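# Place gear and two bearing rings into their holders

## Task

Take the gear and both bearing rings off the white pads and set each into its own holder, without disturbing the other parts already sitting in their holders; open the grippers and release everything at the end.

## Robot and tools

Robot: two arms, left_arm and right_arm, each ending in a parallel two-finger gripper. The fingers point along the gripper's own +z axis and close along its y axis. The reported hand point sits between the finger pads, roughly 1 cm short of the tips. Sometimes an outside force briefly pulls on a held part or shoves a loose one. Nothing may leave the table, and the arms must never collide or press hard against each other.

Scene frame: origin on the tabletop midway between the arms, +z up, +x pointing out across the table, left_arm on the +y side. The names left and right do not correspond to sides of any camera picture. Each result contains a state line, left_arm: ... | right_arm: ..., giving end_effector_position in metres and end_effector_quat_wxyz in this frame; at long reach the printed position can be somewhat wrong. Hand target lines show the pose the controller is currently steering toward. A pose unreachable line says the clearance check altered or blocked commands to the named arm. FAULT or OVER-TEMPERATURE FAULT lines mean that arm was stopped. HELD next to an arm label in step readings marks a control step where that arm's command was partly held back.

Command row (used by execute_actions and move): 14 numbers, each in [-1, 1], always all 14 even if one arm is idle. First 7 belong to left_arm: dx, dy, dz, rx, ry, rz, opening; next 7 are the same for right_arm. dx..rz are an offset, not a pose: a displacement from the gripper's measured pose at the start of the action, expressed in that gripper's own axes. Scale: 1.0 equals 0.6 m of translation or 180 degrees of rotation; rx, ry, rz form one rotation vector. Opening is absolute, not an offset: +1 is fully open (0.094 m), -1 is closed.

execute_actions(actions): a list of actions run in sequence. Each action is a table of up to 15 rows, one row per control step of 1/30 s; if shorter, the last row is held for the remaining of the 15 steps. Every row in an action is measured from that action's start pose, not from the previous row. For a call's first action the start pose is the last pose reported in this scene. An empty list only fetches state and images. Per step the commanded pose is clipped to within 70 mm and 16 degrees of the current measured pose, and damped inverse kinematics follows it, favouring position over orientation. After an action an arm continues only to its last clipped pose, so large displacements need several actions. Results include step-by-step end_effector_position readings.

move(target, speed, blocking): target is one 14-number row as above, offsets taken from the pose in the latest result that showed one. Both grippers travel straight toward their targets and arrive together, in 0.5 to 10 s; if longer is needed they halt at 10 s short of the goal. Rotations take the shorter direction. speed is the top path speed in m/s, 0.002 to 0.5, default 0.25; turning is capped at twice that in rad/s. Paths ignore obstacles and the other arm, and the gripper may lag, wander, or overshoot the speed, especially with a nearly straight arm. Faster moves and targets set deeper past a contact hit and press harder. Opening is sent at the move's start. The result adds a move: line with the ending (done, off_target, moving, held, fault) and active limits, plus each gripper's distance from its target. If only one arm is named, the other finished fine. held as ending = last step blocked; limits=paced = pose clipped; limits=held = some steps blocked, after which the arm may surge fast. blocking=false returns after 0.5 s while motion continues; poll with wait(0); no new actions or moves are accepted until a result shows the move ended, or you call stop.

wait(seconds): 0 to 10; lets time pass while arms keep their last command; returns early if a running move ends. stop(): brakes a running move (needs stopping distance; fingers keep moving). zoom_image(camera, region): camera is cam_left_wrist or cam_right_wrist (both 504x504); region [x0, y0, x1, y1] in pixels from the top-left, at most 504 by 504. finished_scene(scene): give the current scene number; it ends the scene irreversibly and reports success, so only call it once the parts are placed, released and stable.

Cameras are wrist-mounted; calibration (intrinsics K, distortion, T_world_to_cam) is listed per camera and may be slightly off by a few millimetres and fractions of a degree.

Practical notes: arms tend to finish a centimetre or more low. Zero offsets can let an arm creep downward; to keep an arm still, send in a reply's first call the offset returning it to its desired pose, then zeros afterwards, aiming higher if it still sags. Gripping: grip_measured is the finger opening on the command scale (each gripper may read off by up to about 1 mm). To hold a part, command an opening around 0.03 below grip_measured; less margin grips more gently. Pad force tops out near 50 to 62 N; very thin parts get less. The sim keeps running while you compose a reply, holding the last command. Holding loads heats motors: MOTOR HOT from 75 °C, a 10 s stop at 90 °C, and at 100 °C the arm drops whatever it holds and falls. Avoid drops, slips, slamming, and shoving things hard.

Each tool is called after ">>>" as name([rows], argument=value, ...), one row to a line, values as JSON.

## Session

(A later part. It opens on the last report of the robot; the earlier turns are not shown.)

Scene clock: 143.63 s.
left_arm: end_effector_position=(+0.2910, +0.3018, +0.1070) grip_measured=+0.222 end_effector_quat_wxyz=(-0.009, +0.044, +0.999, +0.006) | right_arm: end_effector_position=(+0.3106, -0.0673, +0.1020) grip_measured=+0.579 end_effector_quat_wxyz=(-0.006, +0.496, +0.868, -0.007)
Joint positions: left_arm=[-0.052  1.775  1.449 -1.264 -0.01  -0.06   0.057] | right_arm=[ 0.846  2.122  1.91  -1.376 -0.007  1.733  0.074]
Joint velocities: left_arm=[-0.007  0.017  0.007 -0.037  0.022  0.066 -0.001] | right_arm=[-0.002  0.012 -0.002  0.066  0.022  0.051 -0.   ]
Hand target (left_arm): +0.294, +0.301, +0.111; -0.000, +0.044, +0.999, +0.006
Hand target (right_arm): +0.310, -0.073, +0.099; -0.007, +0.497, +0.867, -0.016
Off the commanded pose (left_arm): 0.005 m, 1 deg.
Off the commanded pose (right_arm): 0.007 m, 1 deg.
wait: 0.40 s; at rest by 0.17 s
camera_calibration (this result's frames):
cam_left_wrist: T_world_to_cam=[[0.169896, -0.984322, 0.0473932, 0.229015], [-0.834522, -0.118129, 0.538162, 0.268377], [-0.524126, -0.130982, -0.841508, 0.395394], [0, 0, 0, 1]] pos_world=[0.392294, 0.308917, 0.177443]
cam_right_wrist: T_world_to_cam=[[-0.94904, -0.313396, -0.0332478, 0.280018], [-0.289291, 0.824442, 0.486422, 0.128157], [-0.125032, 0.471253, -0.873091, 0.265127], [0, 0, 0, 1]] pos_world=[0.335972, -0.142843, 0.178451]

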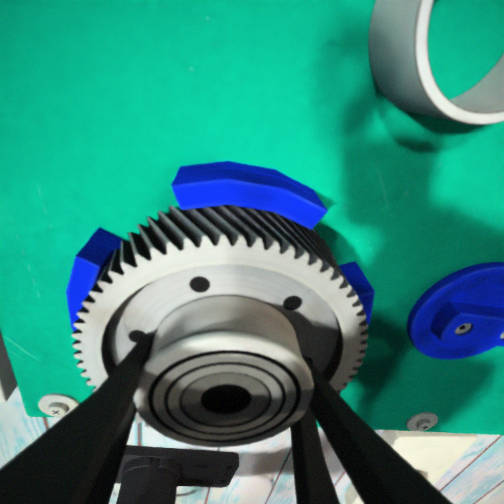

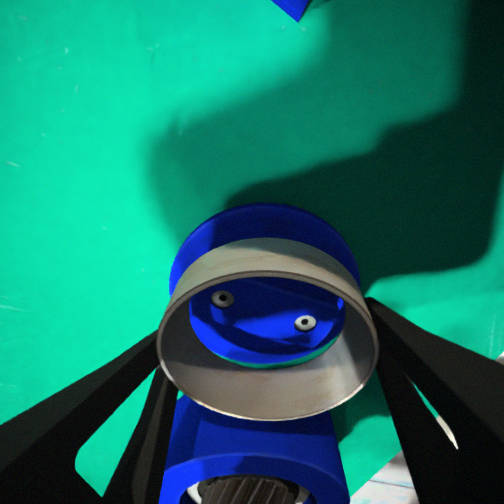

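>>> execute_actions([
  [[-0.004,0,-0.006,0,-0.005,0,0.26,-0.007,-0.003,0.004,0.003,-0.002,0,0.54],[-0.004,0,-0.006,0,-0.005,0,0.33,-0.006,-0.002,0.0035,0.002,-0.002,0,0.54],[-0.004,0,-0.006,0,-0.005,0,0.40,-0.0055,-0.001,0.003,0.0013,-0.002,0,0.54],[-0.004,0,-0.006,0,-0.005,0,0.45,-0.005,0,0.0025,0.0006,-0.002,0,0.54],[-0.007,0,-0.009,0,-0.007,0,0.45,-0.005,0.001,0.0025,-0.0001,-0.002,0,0.54],[-0.010,0,-0.012,0,-0.009,0,0.45,-0.0048,0.002,0.0025,-0.0009,-0.0019,0,0.54],[-0.013,0,-0.015,0,-0.011,0,0.45,-0.0047,0.003,0.0025,-0.0017,-0.0018,0,0.54],[-0.016,0,-0.018,0,-0.013,0,0.45,-0.0045,0.0041,0.0025,-0.0025,-0.0017,0,0.54],[-0.018,0,-0.022,0,-0.015,0,0.45,-0.0045,0.0041,0.0025,-0.0025,-0.0017,0,0.54],[-0.018,0,-0.028,0,-0.015,0,0.45,-0.0045,0.0041,0.0025,-0.0025,-0.0017,0,0.54],[-0.018,0,-0.034,0,-0.015,0,0.45,-0.0045,0.0041,0.0025,-0.0025,-0.0017,0,0.54],[-0.018,0,-0.040,0,-0.015,0,0.45,-0.0045,0.0041,0.0025,-0.0025,-0.0017,0,0.54],[-0.018,0,-0.046,0,-0.015,0,0.45,-0.0045,0.0041,0.0025,-0.0025,-0.0017,0,0.54],[-0.018,0,-0.052,0,-0.015,0,0.45,-0.0045,0.0041,0.0025,-0.0025,-0.0017,0,0.54],[-0.018,0,-0.058,0,-0.015,0,0.45,-0.0045,0.0041,0.0025,-0.0025,-0.0017,0,0.54]],
])

>>> wait(seconds=0.5)

Scene clock: 147.97 s.
left_arm: end_effector_position=(+0.2990, +0.3006, +0.1239) grip_measured=+0.448 end_effector_quat_wxyz=(+0.005, +0.044, +0.999, +0.005) | right_arm: end_effector_position=(+0.3118, -0.0664, +0.1020) grip_measured=+0.579 end_effector_quat_wxyz=(-0.005, +0.495, +0.869, -0.004)
Joint positions: left_arm=[-0.052  1.776  1.517 -1.303 -0.01  -0.06   0.068] | right_arm=[ 0.846  2.122  1.91  -1.37  -0.007  1.733  0.074]
Joint velocities: left_arm=[-0.007 -0.012  0.437 -0.242  0.051 -0.007 -0.   ] | right_arm=[ 0.002 -0.002 -0.012  0.066 -0.037 -0.007  0.001]
Hand target (left_arm): +0.301, +0.301, +0.141; +0.015, +0.044, +0.999, +0.005
Hand target (right_arm): +0.314, -0.068, +0.100; -0.002, +0.496, +0.868, -0.005
Off the commanded pose (left_arm): 0.018 m, 1 deg.
Off the commanded pose (right_arm): 0.003 m, 0 deg.
Step readings (end_effector_position):
0: left_arm (+0.2910, +0.3018, +0.1070) | right_arm (+0.3106, -0.0673, +0.1020)
1: left_arm (+0.2909, +0.3018, +0.1067) | right_arm (+0.3106, -0.0673, +0.1020)
2: left_arm (+0.2909, +0.3018, +0.1067) | right_arm (+0.3106, -0.0673, +0.1020)
4: left_arm (+0.2909, +0.3018, +0.1067) | right_arm (+0.3106, -0.0673, +0.1020)
8: left_arm (+0.2911, +0.3018, +0.1069) | right_arm (+0.3109, -0.0671, +0.1020)
15: end_effector_position above
camera_calibration (this result's frames):
cam_left_wrist: T_world_to_cam=[[0.168449, -0.984105, 0.0562308, 0.224941], [-0.849226, -0.115927, 0.515147, 0.27241], [-0.50044, -0.134529, -0.855256, 0.409366], [0, 0, 0, 1]] pos_world=[0.398309, 0.308017, 0.197132]
cam_right_wrist: T_world_to_cam=[[-0.948752, -0.313617, -0.0389194, 0.281901], [-0.291887, 0.82242, 0.48829, 0.128188], [-0.121128, 0.474626, -0.871813, 0.263669], [0, 0, 0, 1]] pos_world=[0.336808, -0.14216, 0.178249]

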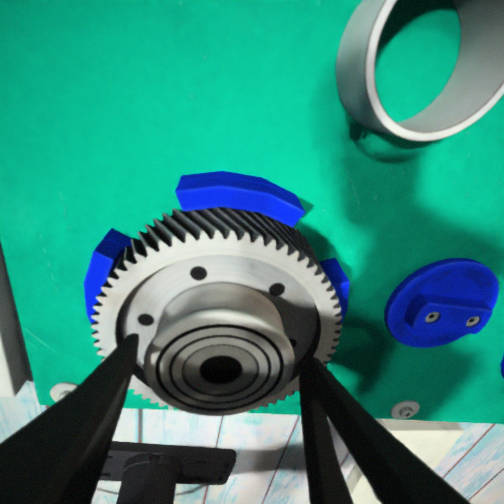

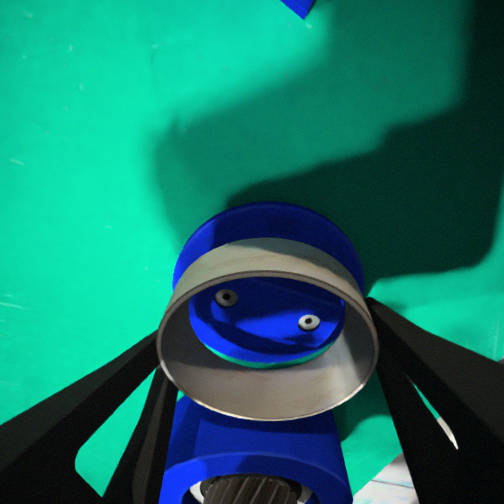

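Scene clock: 148.47 s.
left_arm: end_effector_position=(+0.2973, +0.3008, +0.1317) grip_measured=+0.448 end_effector_quat_wxyz=(+0.001, +0.044, +0.999, +0.005) | right_arm: end_effector_position=(+0.3120, -0.0662, +0.1020) grip_measured=+0.579 end_effector_quat_wxyz=(-0.005, +0.495, +0.869, -0.004)
Joint positions: left_arm=[-0.052  1.776  1.548 -1.341 -0.01  -0.06   0.068] | right_arm=[ 0.846  2.122  1.91  -1.369 -0.007  1.733  0.074]
Joint velocities: left_arm=[ 0.002 -0.002 -0.002 -0.022  0.081  0.022  0.   ] | right_arm=[ 0.012  0.032 -0.002  0.007 -0.007  0.007 -0.   ]
Hand target (left_arm): +0.301, +0.301, +0.141; +0.015, +0.044, +0.999, +0.005
Hand target (right_arm): +0.314, -0.068, +0.100; -0.002, +0.496, +0.868, -0.005
Off the commanded pose (left_arm): 0.011 m, 1 deg.
Off the commanded pose (right_arm): 0.003 m, 0 deg.
wait: 0.50 s; at rest by 0.47 s
camera_calibration (this result's frames):
cam_left_wrist: T_world_to_cam=[[0.168824, -0.984161, 0.054085, 0.225216], [-0.845709, -0.116454, 0.520784, 0.265387], [-0.506237, -0.133661, -0.851974, 0.416257], [0, 0, 0, 1]] pos_world=[0.397143, 0.308191, 0.20425]
cam_right_wrist: T_world_to_cam=[[-0.948729, -0.313597, -0.0396282, 0.282143], [-0.292173, 0.822181, 0.488521, 0.128181], [-0.120617, 0.475053, -0.871652, 0.26348], [0, 0, 0, 1]] pos_world=[0.336909, -0.142076, 0.178224]

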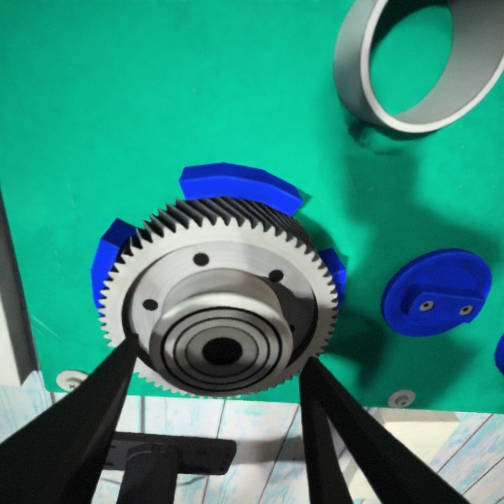

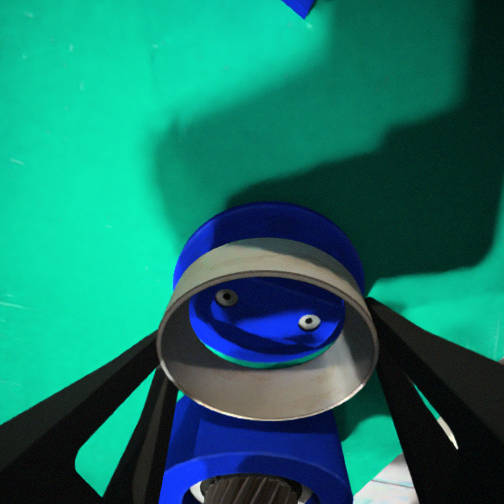

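>>> zoom_image(camera="cam_right_wrist", region=[170, 250, 370, 390])

>>> zoom_image(camera="cam_left_wrist", region=[364, 230, 504, 370])

Region (170, 250, 370, 390) of cam_right_wrist's 504x504 image, scaled by 2.520, with more detail than that image has; it fills the top 353 rows of this view, and the rest is white.

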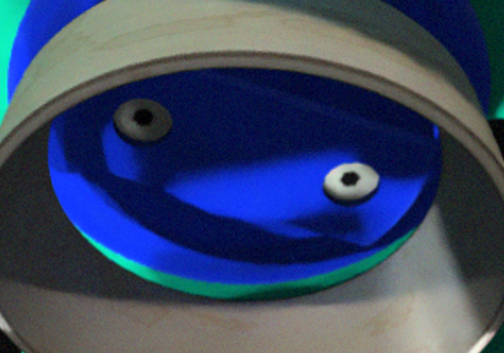

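Region (364, 230, 504, 370) of cam_left_wrist's 504x504 image, scaled by 3.600, with more detail than that image has.

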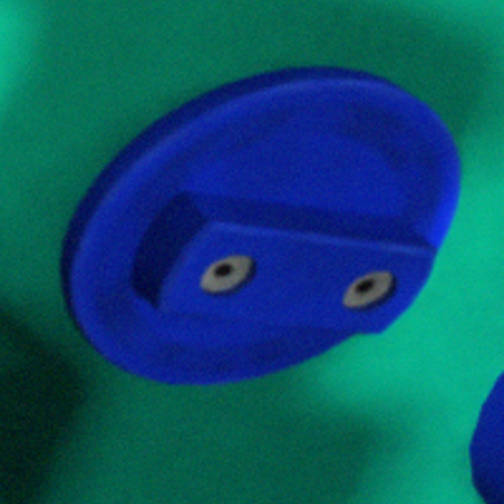

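>>> execute_actions([
  [[-0.006,0,-0.019,0,-0.009,0,0.5,-0.0052,-0.0013,0.0043,0.0016,-0.0022,0,0.54],[-0.006,0,-0.023,0,-0.009,0,0.55,-0.0054,-0.0029,0.006,0.0028,-0.0024,0,0.54],[-0.006,0,-0.028,0,-0.009,0,0.6,-0.0057,-0.0046,0.0077,0.0041,-0.0026,0,0.54],[-0.005,0,-0.033,0,-0.009,0,0.65,-0.0057,-0.0049,0.009,0.0044,-0.0026,0,0.54],[-0.004,-0.001,-0.039,0,-0.009,0,0.7,-0.0057,-0.0045,0.0103,0.0041,-0.0026,0,0.54],[-0.002,-0.002,-0.045,0,-0.009,0,0.75,-0.0055,-0.0036,0.0116,0.0035,-0.0025,0,0.54],[0.001,-0.004,-0.051,0,-0.009,0,0.8,-0.0054,-0.0028,0.0129,0.0028,-0.0024,0,0.54],[0.005,-0.006,-0.057,0,-0.008,0,0.85,-0.0054,-0.0024,0.0142,0.0025,-0.0023,0,0.54],[0.009,-0.009,-0.062,0,-0.008,0,0.9,-0.0053,-0.0019,0.0155,0.0022,-0.0023,0,0.54],[0.014,-0.012,-0.067,0,-0.008,0,0.95,-0.0053,-0.0019,0.0168,0.0022,-0.0023,0,0.54],[0.019,-0.016,-0.071,0,-0.007,0,1,-0.0053,-0.0019,0.0176,0.0022,-0.0023,0,0.54],[0.025,-0.02,-0.075,0,-0.007,0,1,-0.0053,-0.0019,0.0176,0.0022,-0.0023,0,0.54],[0.031,-0.025,-0.078,0,-0.007,0,1,-0.0053,-0.0019,0.0176,0.0022,-0.0023,0,0.54],[0.037,-0.03,-0.080,0,-0.006,0,1,-0.0053,-0.0019,0.0176,0.0022,-0.0023,0,0.54],[0.043,-0.035,-0.082,0,-0.006,0,1,-0.0053,-0.0019,0.0176,0.0022,-0.0023,0,0.54]],
])

>>> wait(seconds=0.4)

Scene clock: 156.33 s.
left_arm: end_effector_position=(+0.2827, +0.2907, +0.1603) grip_measured=+1.000 end_effector_quat_wxyz=(-0.001, +0.047, +0.999, +0.005) | right_arm: end_effector_position=(+0.3110, -0.0671, +0.0946) grip_measured=+0.579 end_effector_quat_wxyz=(-0.006, +0.495, +0.869, -0.007)
Joint positions: left_arm=[-0.091  1.738  1.616 -1.452 -0.01  -0.093  0.094] | right_arm=[ 0.846  2.122  1.88  -1.345 -0.007  1.733  0.074]
Joint velocities: left_arm=[-0.295 -0.3   -0.012 -0.359 -0.022 -0.212  0.   ] | right_arm=[ 0.022 -0.022  0.007  0.066 -0.007  0.051  0.001]
Hand target (left_arm): +0.270, +0.284, +0.178; +0.012, +0.045, +0.999, +0.005
Hand target (right_arm): +0.312, -0.070, +0.091; -0.004, +0.495, +0.869, -0.009
Off the commanded pose (left_arm): 0.026 m, 1 deg.
Off the commanded pose (right_arm): 0.004 m, 0 deg.
Step readings (end_effector_position):
0: left_arm (+0.2969, +0.3009, +0.1317) | right_arm (+0.3120, -0.0662, +0.1020)
1: left_arm (+0.2968, +0.3009, +0.1317) | right_arm (+0.3120, -0.0662, +0.1020)
2: left_arm (+0.2965, +0.3009, +0.1318) | right_arm (+0.3120, -0.0662, +0.1020)
4: left_arm (+0.2956, +0.3011, +0.1340) | right_arm (+0.3120, -0.0662, +0.1020)
8: left_arm (+0.2969, +0.3009, +0.1444) | right_arm (+0.3112, -0.0669, +0.0987)
15: end_effector_position above
camera_calibration (this result's frames):
cam_left_wrist: T_world_to_cam=[[0.163055, -0.985217, 0.0525409, 0.218355], [-0.844023, -0.111714, 0.524543, 0.234428], [-0.510919, -0.129875, -0.849761, 0.43175], [0, 0, 0, 1]] pos_world=[0.382847, 0.297389, 0.232444]
cam_right_wrist: T_world_to_cam=[[-0.948881, -0.313749, -0.0344517, 0.280189], [-0.290156, 0.824111, 0.486467, 0.131945], [-0.124237, 0.471595, -0.873019, 0.258375], [0, 0, 0, 1]] pos_world=[0.33625, -0.142677, 0.171032]

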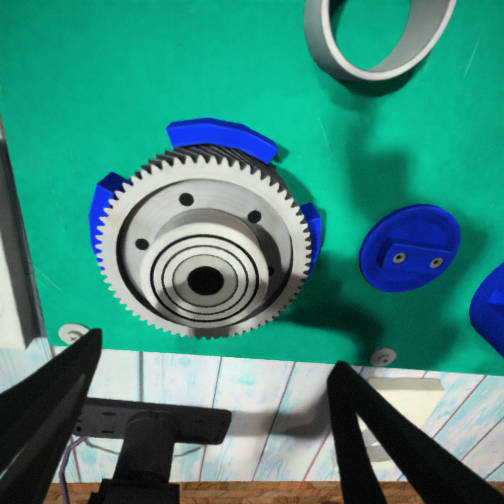

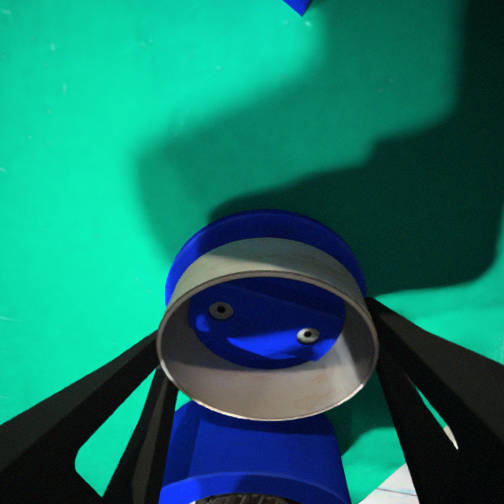

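Scene clock: 156.73 s.
left_arm: end_effector_position=(+0.2709, +0.2840, +0.1707) grip_measured=+1.000 end_effector_quat_wxyz=(-0.000, +0.048, +0.999, +0.005) | right_arm: end_effector_position=(+0.3118, -0.0665, +0.0946) grip_measured=+0.579 end_effector_quat_wxyz=(-0.005, +0.495, +0.869, -0.005)
Joint positions: left_arm=[-0.12   1.702  1.616 -1.487 -0.01  -0.121  0.094] | right_arm=[ 0.846  2.122  1.88  -1.341 -0.007  1.733  0.074]
Joint velocities: left_arm=[ 0.022 -0.012 -0.022 -0.007  0.081 -0.037  0.   ] | right_arm=[ 0.002 -0.007 -0.012 -0.081  0.007 -0.022 -0.   ]
Hand target (left_arm): +0.270, +0.284, +0.179; +0.012, +0.045, +0.999, +0.005
Hand target (right_arm): +0.313, -0.070, +0.091; -0.004, +0.495, +0.869, -0.009
Off the commanded pose (left_arm): 0.010 m, 1 deg.
Off the commanded pose (right_arm): 0.004 m, 0 deg.
wait: 0.40 s; at rest by 0.37 s
camera_calibration (this result's frames):
cam_left_wrist: T_world_to_cam=[[0.162583, -0.985264, 0.0531219, 0.213138], [-0.845005, -0.111237, 0.523061, 0.218732], [-0.509444, -0.129929, -0.850638, 0.433466], [0, 0, 0, 1]] pos_world=[0.371004, 0.290648, 0.24299]
cam_right_wrist: T_world_to_cam=[[-0.948764, -0.313651, -0.0383508, 0.281496], [-0.291725, 0.8228, 0.487746, 0.131915], [-0.121427, 0.473944, -0.872143, 0.257342], [0, 0, 0, 1]] pos_world=[0.336804, -0.142214, 0.170893]

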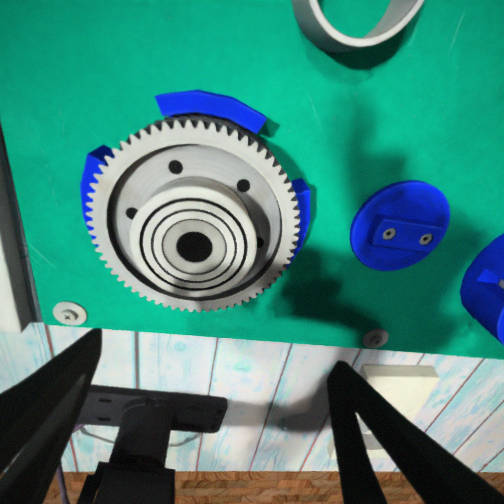

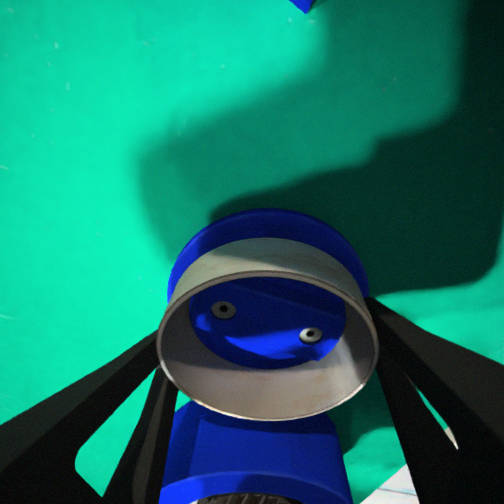

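>>> zoom_image(camera="cam_right_wrist", region=[140, 180, 400, 440])

Region (140, 180, 400, 440) of cam_right_wrist's 504x504 image, scaled by 1.938, with more detail than that image has.

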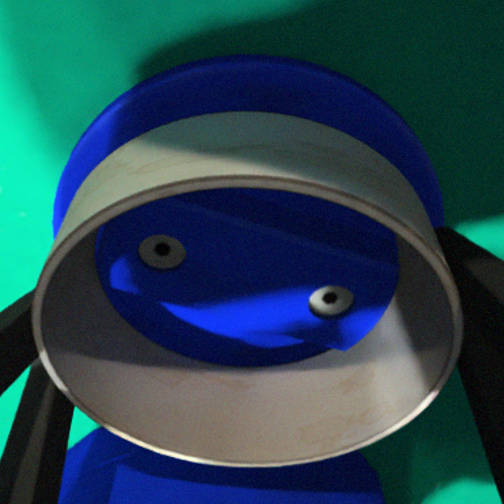

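>>> execute_actions([
  [[0.0013,-0.0014,-0.013,0,-0.006,0,1,-0.0054,-0.0025,0.006,0.0025,-0.0024,0,0.54],[0.0051,-0.0052,-0.012,0,-0.006,0,1,-0.0055,-0.0037,0.0077,0.0035,-0.0025,0,0.54],[0.0109,-0.0111,-0.011,0,-0.005,0,1,-0.0055,-0.0037,0.009,0.0035,-0.0025,0,0.54],[0.0184,-0.0188,-0.010,0,-0.005,0,1,-0.0055,-0.0033,0.0103,0.0032,-0.0024,0,0.54],[0.0272,-0.0277,-0.009,0,-0.004,0,1,-0.0054,-0.0028,0.0116,0.0028,-0.0024,0,0.54],[0.037,-0.0377,-0.008,0,-0.004,0,1,-0.0054,-0.0024,0.0129,0.0025,-0.0023,0,0.54],[0.0473,-0.0482,-0.007,0,-0.003,0,1,-0.0053,-0.002,0.0142,0.0022,-0.0023,0,0.54],[0.0577,-0.0588,-0.006,0,-0.003,0,1,-0.0053,-0.002,0.0155,0.0022,-0.0023,0,0.54],[0.068,-0.0693,-0.005,0,-0.002,0,1,-0.0054,-0.0023,0.0168,0.0025,-0.0023,0,0.54],[0.0778,-0.0793,-0.004,0,-0.002,0,1,-0.0055,-0.0031,0.0181,0.0032,-0.0024,0,0.54],[0.0866,-0.0882,-0.003,0,-0.001,0,1,-0.0056,-0.0039,0.0194,0.0038,-0.0025,0,0.54],[0.0941,-0.0959,-0.002,0,-0.001,0,1,-0.0057,-0.0047,0.0202,0.0044,-0.0026,0,0.54],[0.0999,-0.1018,-0.001,0,0,0,1,-0.0057,-0.0047,0.0202,0.0044,-0.0026,0,0.54],[0.1037,-0.1056,0,0,0,0,1,-0.0057,-0.0047,0.0202,0.0044,-0.0026,0,0.54],[0.105,-0.107,0,0,0,0,1,-0.0057,-0.0047,0.0202,0.0044,-0.0026,0,0.54]],
])

>>> wait(seconds=0.3)

Scene clock: 162.30 s.
left_arm: end_effector_position=(+0.2076, +0.2304, +0.1639) grip_measured=+1.000 end_effector_quat_wxyz=(-0.014, +0.079, +0.997, +0.011) | right_arm: end_effector_position=(+0.3114, -0.0664, +0.0906) grip_measured=+0.579 end_effector_quat_wxyz=(-0.006, +0.495, +0.869, -0.005)
Joint positions: left_arm=[-0.375  1.567  1.444 -1.483 -0.01  -0.314  0.094] | right_arm=[ 0.846  2.122  1.864 -1.326 -0.009  1.732  0.074]
Joint velocities: left_arm=[-0.476 -0.212 -0.149 -0.022 -0.037 -0.462  0.   ] | right_arm=[ 0.002  0.002  0.002  0.022 -0.066 -0.037 -0.001]
Hand target (left_arm): +0.203, +0.228, +0.169; +0.001, +0.049, +0.999, +0.008
Hand target (right_arm): +0.311, -0.071, +0.083; -0.005, +0.495, +0.869, -0.013
Off the commanded pose (left_arm): 0.009 m, 4 deg.
Off the commanded pose (right_arm): 0.009 m, 1 deg.
Step readings (end_effector_position):
0: left_arm (+0.2707, +0.2840, +0.1707) | right_arm (+0.3118, -0.0665, +0.0946)
1: left_arm (+0.2706, +0.2840, +0.1707) | right_arm (+0.3118, -0.0665, +0.0946)
2: left_arm (+0.2705, +0.2841, +0.1707) | right_arm (+0.3118, -0.0665, +0.0946)
4: left_arm (+0.2697, +0.2824, +0.1702) | right_arm (+0.3119, -0.0664, +0.0946)
8: left_arm (+0.2499, +0.2675, +0.1648) | right_arm (+0.3110, -0.0671, +0.0908)
15: end_effector_position above
camera_calibration (this result's frames):
cam_left_wrist: T_world_to_cam=[[0.101885, -0.994162, 0.035513, 0.188525], [-0.835364, -0.0661178, 0.545706, 0.146667], [-0.540172, -0.0852658, -0.837224, 0.382309], [0, 0, 0, 1]] pos_world=[0.309825, 0.22972, 0.233346]
cam_right_wrist: T_world_to_cam=[[-0.9486, -0.314314, -0.0369429, 0.280785], [-0.291448, 0.822104, 0.489084, 0.133374], [-0.123355, 0.474712, -0.871454, 0.254393], [0, 0, 0, 1]] pos_world=[0.336605, -0.142156, 0.166834]

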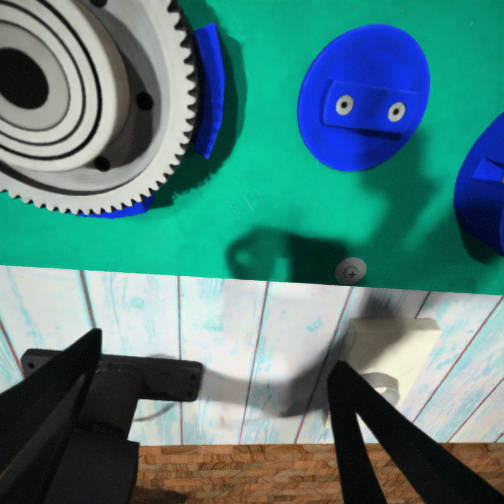

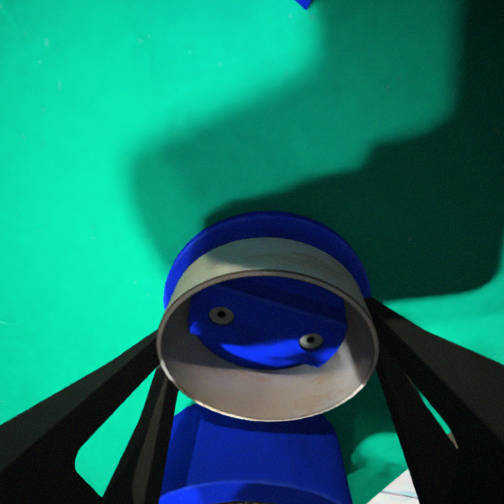

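Scene clock: 162.60 s.
left_arm: end_effector_position=(+0.2038, +0.2264, +0.1650) grip_measured=+1.000 end_effector_quat_wxyz=(-0.012, +0.057, +0.998, +0.011) | right_arm: end_effector_position=(+0.3113, -0.0663, +0.0906) grip_measured=+0.579 end_effector_quat_wxyz=(-0.007, +0.495, +0.869, -0.005)
Joint positions: left_arm=[-0.396  1.558  1.439 -1.483 -0.01  -0.378  0.094] | right_arm=[ 0.846  2.122  1.864 -1.326 -0.009  1.732  0.074]
Joint velocities: left_arm=[-0.012  0.007 -0.012  0.007 -0.007 -0.037  0.   ] | right_arm=[ 0.002 -0.017  0.002  0.022  0.037  0.051 -0.002]
Hand target (left_arm): +0.203, +0.228, +0.169; +0.001, +0.049, +0.999, +0.008
Hand target (right_arm): +0.311, -0.071, +0.083; -0.005, +0.495, +0.869, -0.013
Off the commanded pose (left_arm): 0.005 m, 2 deg.
Off the commanded pose (right_arm): 0.009 m, 1 deg.
wait: 0.30 s; no rest
camera_calibration (this result's frames):
cam_left_wrist: T_world_to_cam=[[0.145146, -0.988728, 0.0367483, 0.174662], [-0.834719, -0.102428, 0.541067, 0.151548], [-0.531204, -0.109208, -0.840176, 0.384944], [0, 0, 0, 1]] pos_world=[0.305632, 0.230255, 0.235004]
cam_right_wrist: T_world_to_cam=[[-0.94861, -0.314299, -0.0368028, 0.280752], [-0.291324, 0.821962, 0.489396, 0.133242], [-0.123566, 0.474968, -0.871285, 0.254431], [0, 0, 0, 1]] pos_world=[0.33658, -0.142126, 0.166806]

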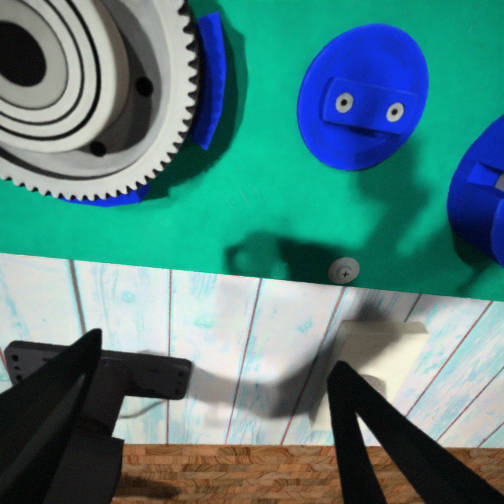

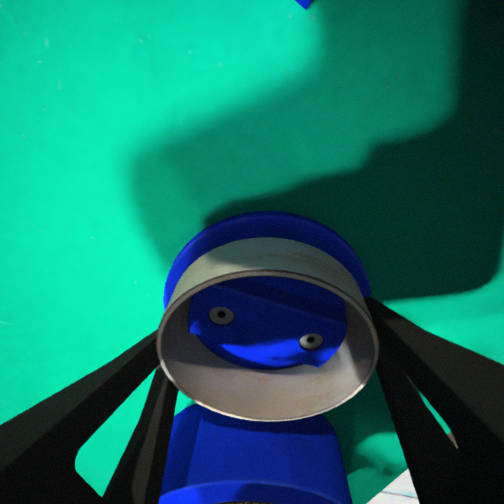

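>>> zoom_image(camera="cam_right_wrist", region=[140, 180, 400, 440])

>>> zoom_image(camera="cam_left_wrist", region=[280, 10, 460, 190])

Region (140, 180, 400, 440) of cam_right_wrist's 504x504 image, scaled by 1.938, with more detail than that image has.

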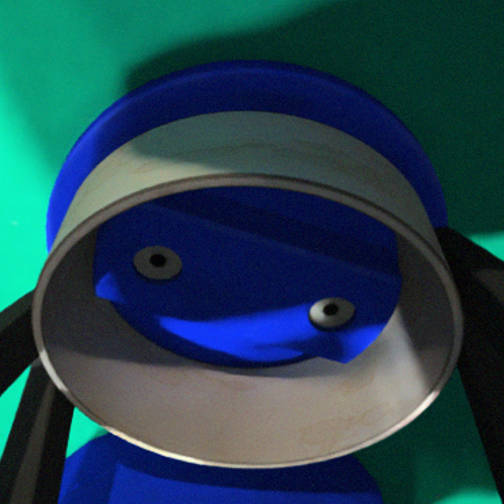

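Region (280, 10, 460, 190) of cam_left_wrist's 504x504 image, scaled by 2.800, with more detail than that image has.

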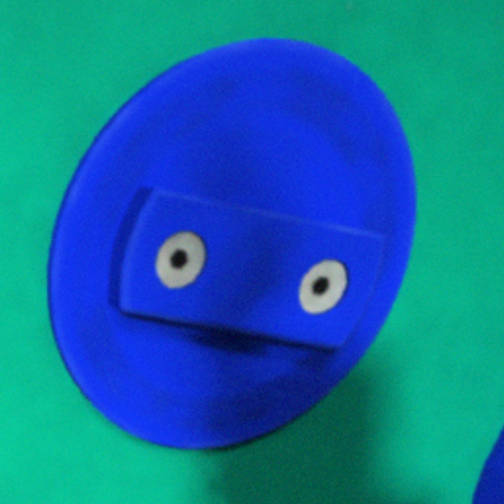

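>>> execute_actions([
  [[0.0013,-0.0014,-0.006,0,-0.004,0,1,-0.002,-0.002,0.004,0.002,-0.001,0,0.54],[0.0051,-0.0052,-0.006,0,-0.004,0,1,0,0,0,0,0,0,0.62],[0.0109,-0.0111,-0.006,0,-0.004,0,1,0.0004,0.0028,-0.003,-0.0022,0.0003,0,0.72],[0.0184,-0.0188,-0.006,0,-0.004,0,1,0.0008,0.0057,-0.006,-0.0044,0.0006,0,0.82],[0.0272,-0.0277,-0.005,0,-0.004,0,1,0.0012,0.0085,-0.009,-0.0066,0.0009,0,0.92],[0.037,-0.0377,-0.005,0,-0.004,0,1,0.0016,0.0113,-0.012,-0.0088,0.0012,0,1],[0.0473,-0.0482,-0.004,0,-0.004,0,1,0.0018,0.013,-0.016,-0.010,0.0014,0,1],[0.0577,-0.0588,-0.004,0,-0.004,0,1,0.0018,0.013,-0.021,-0.010,0.0014,0,1],[0.068,-0.0693,-0.003,0,-0.004,0,1,0.0018,0.013,-0.027,-0.010,0.0014,0,1],[0.0778,-0.0793,-0.003,0,-0.004,0,1,0.0018,0.013,-0.033,-0.010,0.0014,0,1],[0.0866,-0.0882,-0.002,0,-0.004,0,1,0.0018,0.013,-0.039,-0.010,0.0014,0,1],[0.0941,-0.0959,-0.002,0,-0.004,0,1,0.0018,0.013,-0.045,-0.010,0.0014,0,1],[0.0999,-0.1018,-0.001,0,-0.004,0,1,0.0018,0.013,-0.051,-0.010,0.0014,0,1],[0.1037,-0.1056,0,0,-0.004,0,1,0.0018,0.013,-0.056,-0.010,0.0014,0,1],[0.105,-0.107,0,0,-0.004,0,1,0.0018,0.013,-0.060,-0.010,0.0014,0,1]],
])

>>> wait(seconds=0.3)

Scene clock: 167.00 s.
left_arm: end_effector_position=(+0.1411, +0.1724, +0.1603) grip_measured=+1.000 end_effector_quat_wxyz=(-0.015, +0.095, +0.995, +0.018) | right_arm: end_effector_position=(+0.3195, -0.0588, +0.1144) grip_measured=+1.000 end_effector_quat_wxyz=(+0.000, +0.495, +0.869, +0.018)
Joint positions: left_arm=[-0.719  1.502  1.367 -1.482 -0.008 -0.627  0.094] | right_arm=[ 0.846  2.122  1.958 -1.373 -0.012  1.732  0.094]
Joint velocities: left_arm=[-0.54  -0.061 -0.022 -0.066 -0.007 -0.667  0.   ] | right_arm=[-0.002 -0.017  0.457 -0.271  0.022  0.037  0.   ]
Hand target (left_arm): +0.136, +0.171, +0.165; -0.002, +0.059, +0.998, +0.013
Hand target (right_arm): +0.318, -0.061, +0.126; +0.000, +0.495, +0.869, +0.012
Off the commanded pose (left_arm): 0.009 m, 5 deg.
Off the commanded pose (right_arm): 0.012 m, 1 deg.
Step readings (end_effector_position):
0: left_arm (+0.2038, +0.2264, +0.1650) | right_arm (+0.3113, -0.0663, +0.0906)
1: left_arm (+0.2038, +0.2264, +0.1650) | right_arm (+0.3113, -0.0663, +0.0906)
2: left_arm (+0.2037, +0.2262, +0.1650) | right_arm (+0.3113, -0.0663, +0.0906)
4: left_arm (+0.2020, +0.2235, +0.1647) | right_arm (+0.3112, -0.0662, +0.0906)
8: left_arm (+0.1833, +0.2074, +0.1605) | right_arm (+0.3114, -0.0659, +0.0911)
15: end_effector_position above
camera_calibration (this result's frames):
cam_left_wrist: T_world_to_cam=[[0.0701642, -0.997291, 0.0220624, 0.144997], [-0.837187, -0.0468454, 0.544908, 0.0863555], [-0.542398, -0.0567033, -0.838206, 0.33405], [0, 0, 0, 1]] pos_world=[0.24331, 0.167592, 0.229748]
cam_right_wrist: T_world_to_cam=[[-0.946602, -0.312427, -0.0795895, 0.296074], [-0.308438, 0.805691, 0.505695, 0.120451], [-0.0938684, 0.503241, -0.859033, 0.263352], [0, 0, 0, 1]] pos_world=[0.342137, -0.137074, 0.188881]

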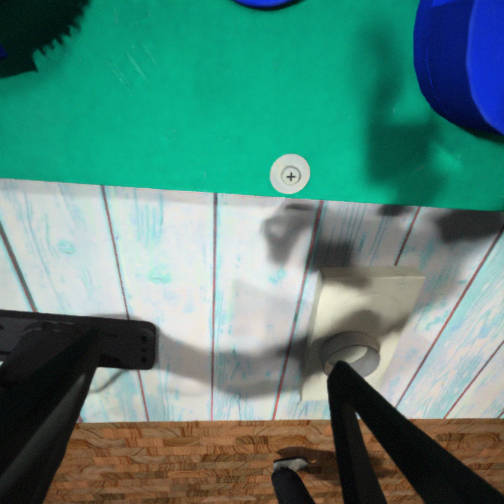

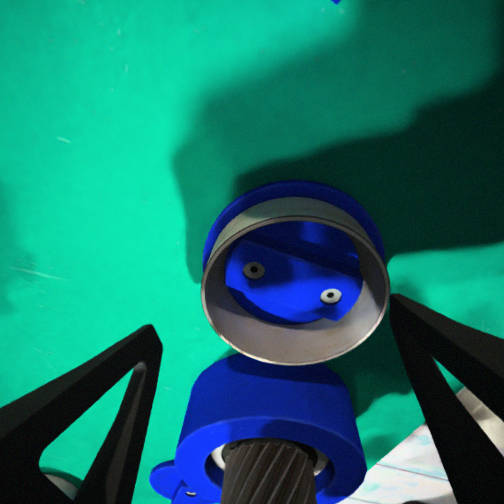

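Scene clock: 167.30 s.
left_arm: end_effector_position=(+0.1366, +0.1688, +0.1604) grip_measured=+1.000 end_effector_quat_wxyz=(-0.014, +0.068, +0.997, +0.019) | right_arm: end_effector_position=(+0.3197, -0.0586, +0.1222) grip_measured=+1.000 end_effector_quat_wxyz=(+0.001, +0.495, +0.869, +0.020)
Joint positions: left_arm=[-0.743  1.5    1.366 -1.482 -0.007 -0.704  0.094] | right_arm=[ 0.846  2.122  1.989 -1.4   -0.012  1.732  0.094]
Joint velocities: left_arm=[-0.012 -0.027 -0.002 -0.007  0.022 -0.066  0.   ] | right_arm=[ 0.002  0.007  0.007 -0.022  0.022 -0.037  0.   ]
Hand target (left_arm): +0.136, +0.171, +0.165; -0.002, +0.059, +0.998, +0.013
Hand target (right_arm): +0.318, -0.061, +0.126; +0.000, +0.495, +0.869, +0.012
Off the commanded pose (left_arm): 0.006 m, 2 deg.
Off the commanded pose (right_arm): 0.005 m, 1 deg.
wait: 0.30 s; no rest
camera_calibration (this result's frames):
cam_left_wrist: T_world_to_cam=[[0.123944, -0.992057, 0.0214629, 0.133525], [-0.835045, -0.0925939, 0.542334, 0.0901386], [-0.536039, -0.0851414, -0.839889, 0.335691], [0, 0, 0, 1]] pos_world=[0.238664, 0.169391, 0.230192]
cam_right_wrist: T_world_to_cam=[[-0.946364, -0.312228, -0.083124, 0.297279], [-0.30992, 0.804453, 0.50676, 0.116715], [-0.0913553, 0.505341, -0.85807, 0.269191], [0, 0, 0, 1]] pos_world=[0.342099, -0.137106, 0.19655]

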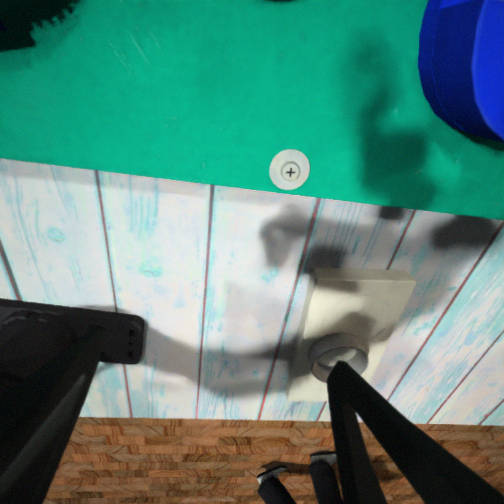

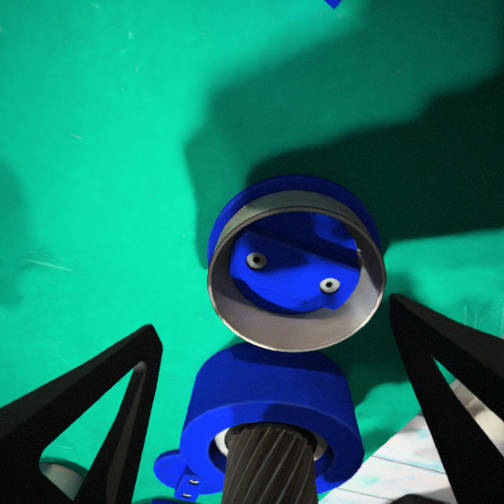

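>>> zoom_image(camera="cam_right_wrist", region=[195, 165, 405, 375])

>>> zoom_image(camera="cam_left_wrist", region=[280, 300, 400, 420])

Region (195, 165, 405, 375) of cam_right_wrist's 504x504 image, scaled by 2.400, with more detail than that image has.

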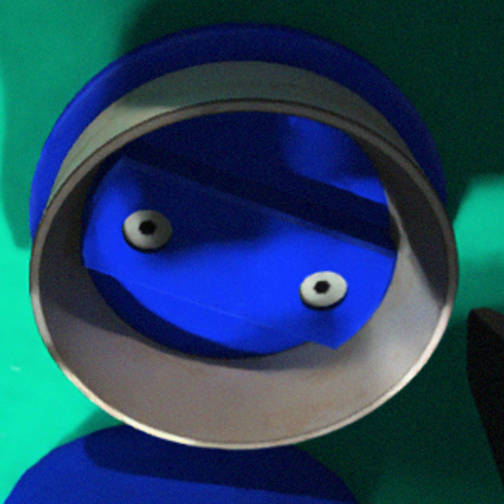

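Region (280, 300, 400, 420) of cam_left_wrist's 504x504 image, scaled by 4.200, with more detail than that image has.

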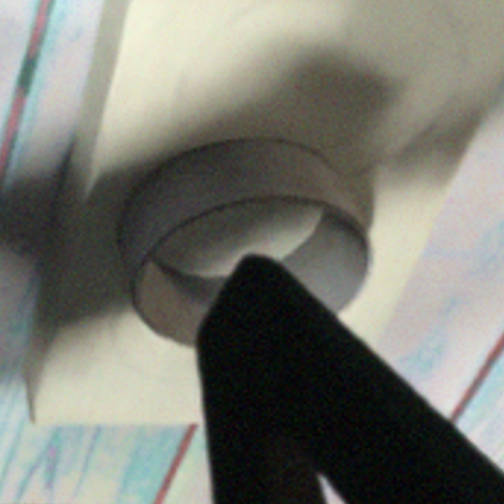

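>>> move(target=[0.2203,-0.2451,0.0403,0.0121,-0.0089,-0.0433,1,-0.02,-0.13,-0.05,0,0,0,1], speed=0.3)

Scene clock: 174.33 s.
left_arm: end_effector_position=(-0.0147, +0.0478, +0.1309) grip_measured=+1.000 end_effector_quat_wxyz=(+0.003, +0.003, +1.000, +0.010) | right_arm: end_effector_position=(+0.2622, -0.1059, +0.1493) grip_measured=+1.000 end_effector_quat_wxyz=(-0.001, +0.495, +0.869, +0.020)
Joint positions: left_arm=[-1.445  1.69   1.444 -1.344 -0.007 -1.535  0.094] | right_arm=[ 0.846  1.814  1.664 -1.383 -0.015  1.732  0.094]
Joint velocities: left_arm=[ 0.002 -0.002 -0.002 -0.022 -0.037 -0.081  0.   ] | right_arm=[ 0.002 -0.002 -0.032  0.051 -0.037 -0.007  0.   ]
Hand target (left_arm): -0.011, +0.042, +0.137; +0.016, -0.000, +1.000, -0.000
Hand target (right_arm): +0.258, -0.108, +0.150; +0.001, +0.495, +0.869, +0.020
Off the commanded pose (left_arm): 0.007 m, 1 deg.
Off the commanded pose (right_arm): 0.006 m, 0 deg.
move: done
camera_calibration (this result's frames):
cam_left_wrist: T_world_to_cam=[[0.249306, -0.967332, 0.0459874, 0.0303819], [-0.835548, -0.190849, 0.515204, -0.023079], [-0.489597, -0.166868, -0.855833, 0.226141], [0, 0, 0, 1]] pos_world=[0.0838598, 0.0627205, 0.204032]
cam_right_wrist: T_world_to_cam=[[-0.946513, -0.312164, -0.0816501, 0.230229], [-0.30887, 0.803353, 0.50914, 0.122501], [-0.0933414, 0.507127, -0.856802, 0.311588], [0, 0, 0, 1]] pos_world=[0.284835, -0.184557, 0.223397]

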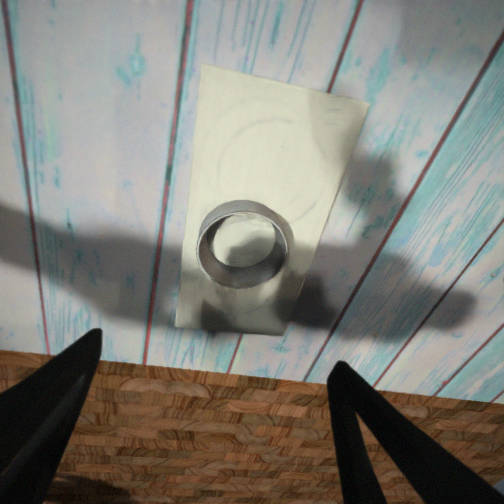

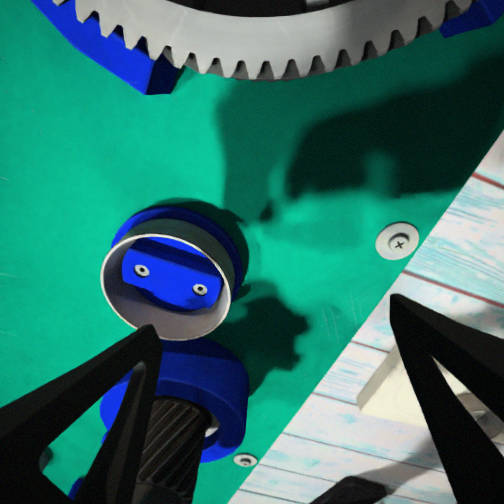

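>>> zoom_image(camera="cam_left_wrist", region=[180, 185, 306, 311])

Region (180, 185, 306, 311) of cam_left_wrist's 504x504 image, scaled by 4.000, with more detail than that image has.

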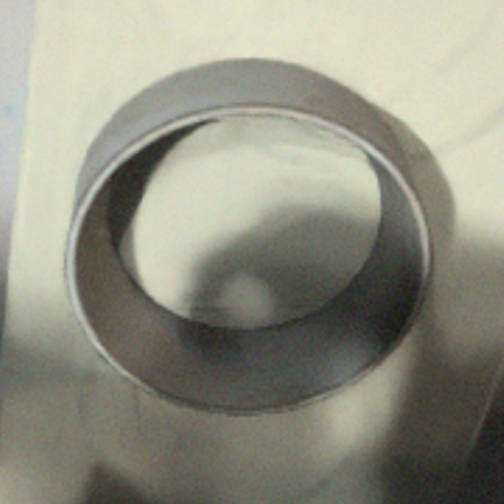

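>>> move(target=[0.005,-0.0252,0.1428,0.011,0.002,0,0.62,0,-0.004,-0.003,0,0,0,1], speed=0.2)

Scene clock: 178.37 s.
left_arm: end_effector_position=(-0.0153, +0.0347, +0.0455) grip_measured=+0.622 end_effector_quat_wxyz=(+0.001, +0.001, +1.000, -0.005) | right_arm: end_effector_position=(+0.2619, -0.1056, +0.1493) grip_measured=+1.000 end_effector_quat_wxyz=(-0.002, +0.495, +0.869, +0.021)
Joint positions: left_arm=[-1.445  1.768  1.19  -0.984 -0.002 -1.539  0.076] | right_arm=[ 0.846  1.814  1.664 -1.383 -0.018  1.732  0.094]
Joint velocities: left_arm=[ 0.012 -0.007 -0.012 -0.037 -0.037 -0.007 -0.001] | right_arm=[ 0.007  0.002 -0.002 -0.037  0.066 -0.007  0.   ]
Hand target (left_arm): -0.019, +0.034, +0.045; +0.000, +0.003, +1.000, -0.008
Hand target (right_arm): +0.260, -0.107, +0.151; -0.001, +0.495, +0.869, +0.020
Off the commanded pose (left_arm): 0.002 m, 0 deg.
Off the commanded pose (right_arm): 0.003 m, 0 deg.
move: done
camera_calibration (this result's frames):
cam_left_wrist: T_world_to_cam=[[0.253307, -0.96466, 0.0725728, 0.0204889], [-0.832311, -0.179089, 0.524581, 0.0170886], [-0.493045, -0.193283, -0.848262, 0.151072], [0, 0, 0, 1]] pos_world=[0.0835181, 0.0520248, 0.117697]
cam_right_wrist: T_world_to_cam=[[-0.946621, -0.312093, -0.0806694, 0.229943], [-0.308077, 0.802277, 0.511312, 0.121464], [-0.0948575, 0.508871, -0.855601, 0.311783], [0, 0, 0, 1]] pos_world=[0.284664, -0.184341, 0.223205]

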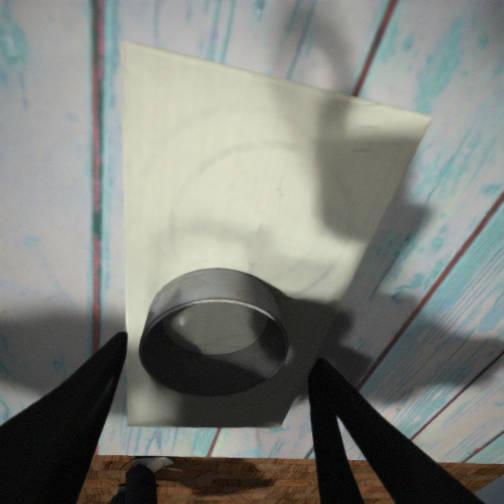

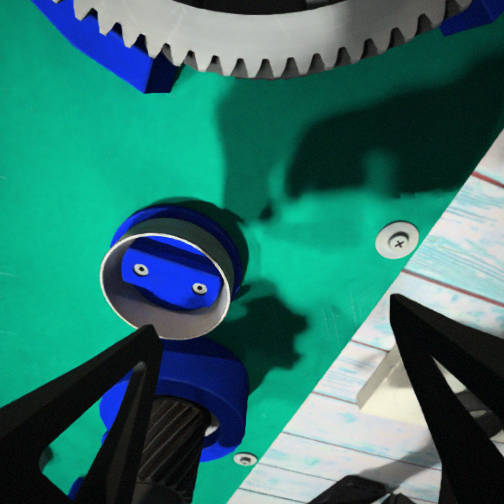

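>>> zoom_image(camera="cam_left_wrist", region=[100, 240, 340, 480])

Region (100, 240, 340, 480) of cam_left_wrist's 504x504 image, scaled by 2.100, with more detail than that image has.

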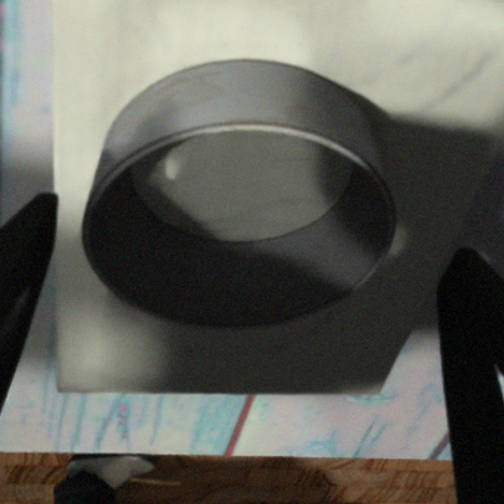

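>>> move(target=[0.010,0.004,0.029,-0.003,0,0,0.62,0,0,-0.003,0,0,0,1], speed=0.06)

Scene clock: 181.00 s.
left_arm: end_effector_position=(-0.0187, +0.0360, +0.0314) grip_measured=+0.622 end_effector_quat_wxyz=(+0.001, -0.000, +1.000, -0.002) | right_arm: end_effector_position=(+0.2616, -0.1052, +0.1493) grip_measured=+1.000 end_effector_quat_wxyz=(-0.003, +0.495, +0.869, +0.021)
Joint positions: left_arm=[-1.455  1.787  1.153 -0.933 -0.002 -1.552  0.076] | right_arm=[ 0.846  1.814  1.664 -1.383 -0.021  1.732  0.094]
Joint velocities: left_arm=[ 0.017  0.007  0.002 -0.022 -0.051 -0.007 -0.   ] | right_arm=[ 0.007 -0.002  0.007 -0.051  0.022  0.037  0.   ]
Hand target (left_arm): -0.021, +0.037, +0.028; +0.001, +0.001, +1.000, -0.000
Hand target (right_arm): +0.262, -0.106, +0.151; -0.002, +0.495, +0.869, +0.021
Off the commanded pose (left_arm): 0.004 m, 0 deg.
Off the commanded pose (right_arm): 0.002 m, 0 deg.
move: done
camera_calibration (this result's frames):
cam_left_wrist: T_world_to_cam=[[0.255897, -0.9643, 0.0681316, 0.0237845], [-0.83172, -0.183697, 0.523924, 0.0220839], [-0.492705, -0.190737, -0.849035, 0.137708], [0, 0, 0, 1]] pos_world=[0.0801305, 0.053258, 0.103728]
cam_right_wrist: T_world_to_cam=[[-0.946727, -0.312023, -0.0796883, 0.229657], [-0.307281, 0.801197, 0.51348, 0.120427], [-0.0963717, 0.510612, -0.854394, 0.311975], [0, 0, 0, 1]] pos_world=[0.284493, -0.184125, 0.223013]

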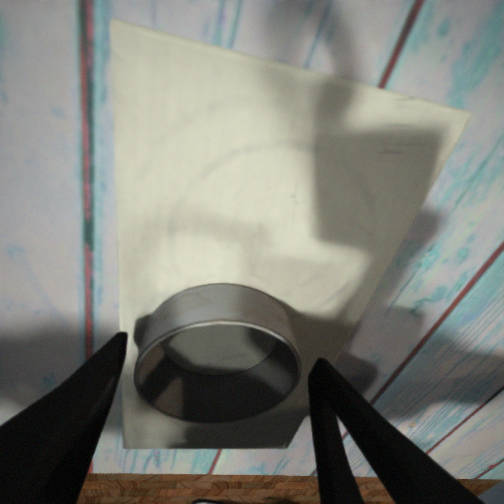

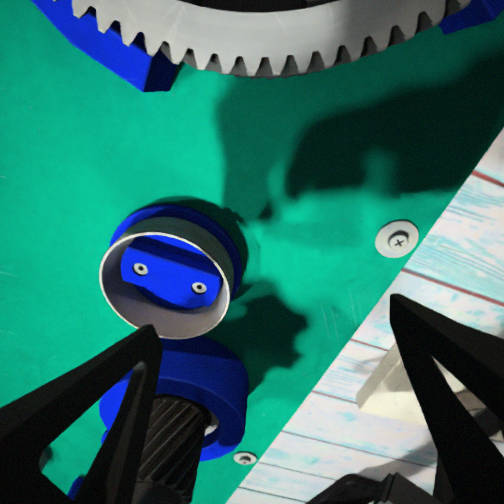

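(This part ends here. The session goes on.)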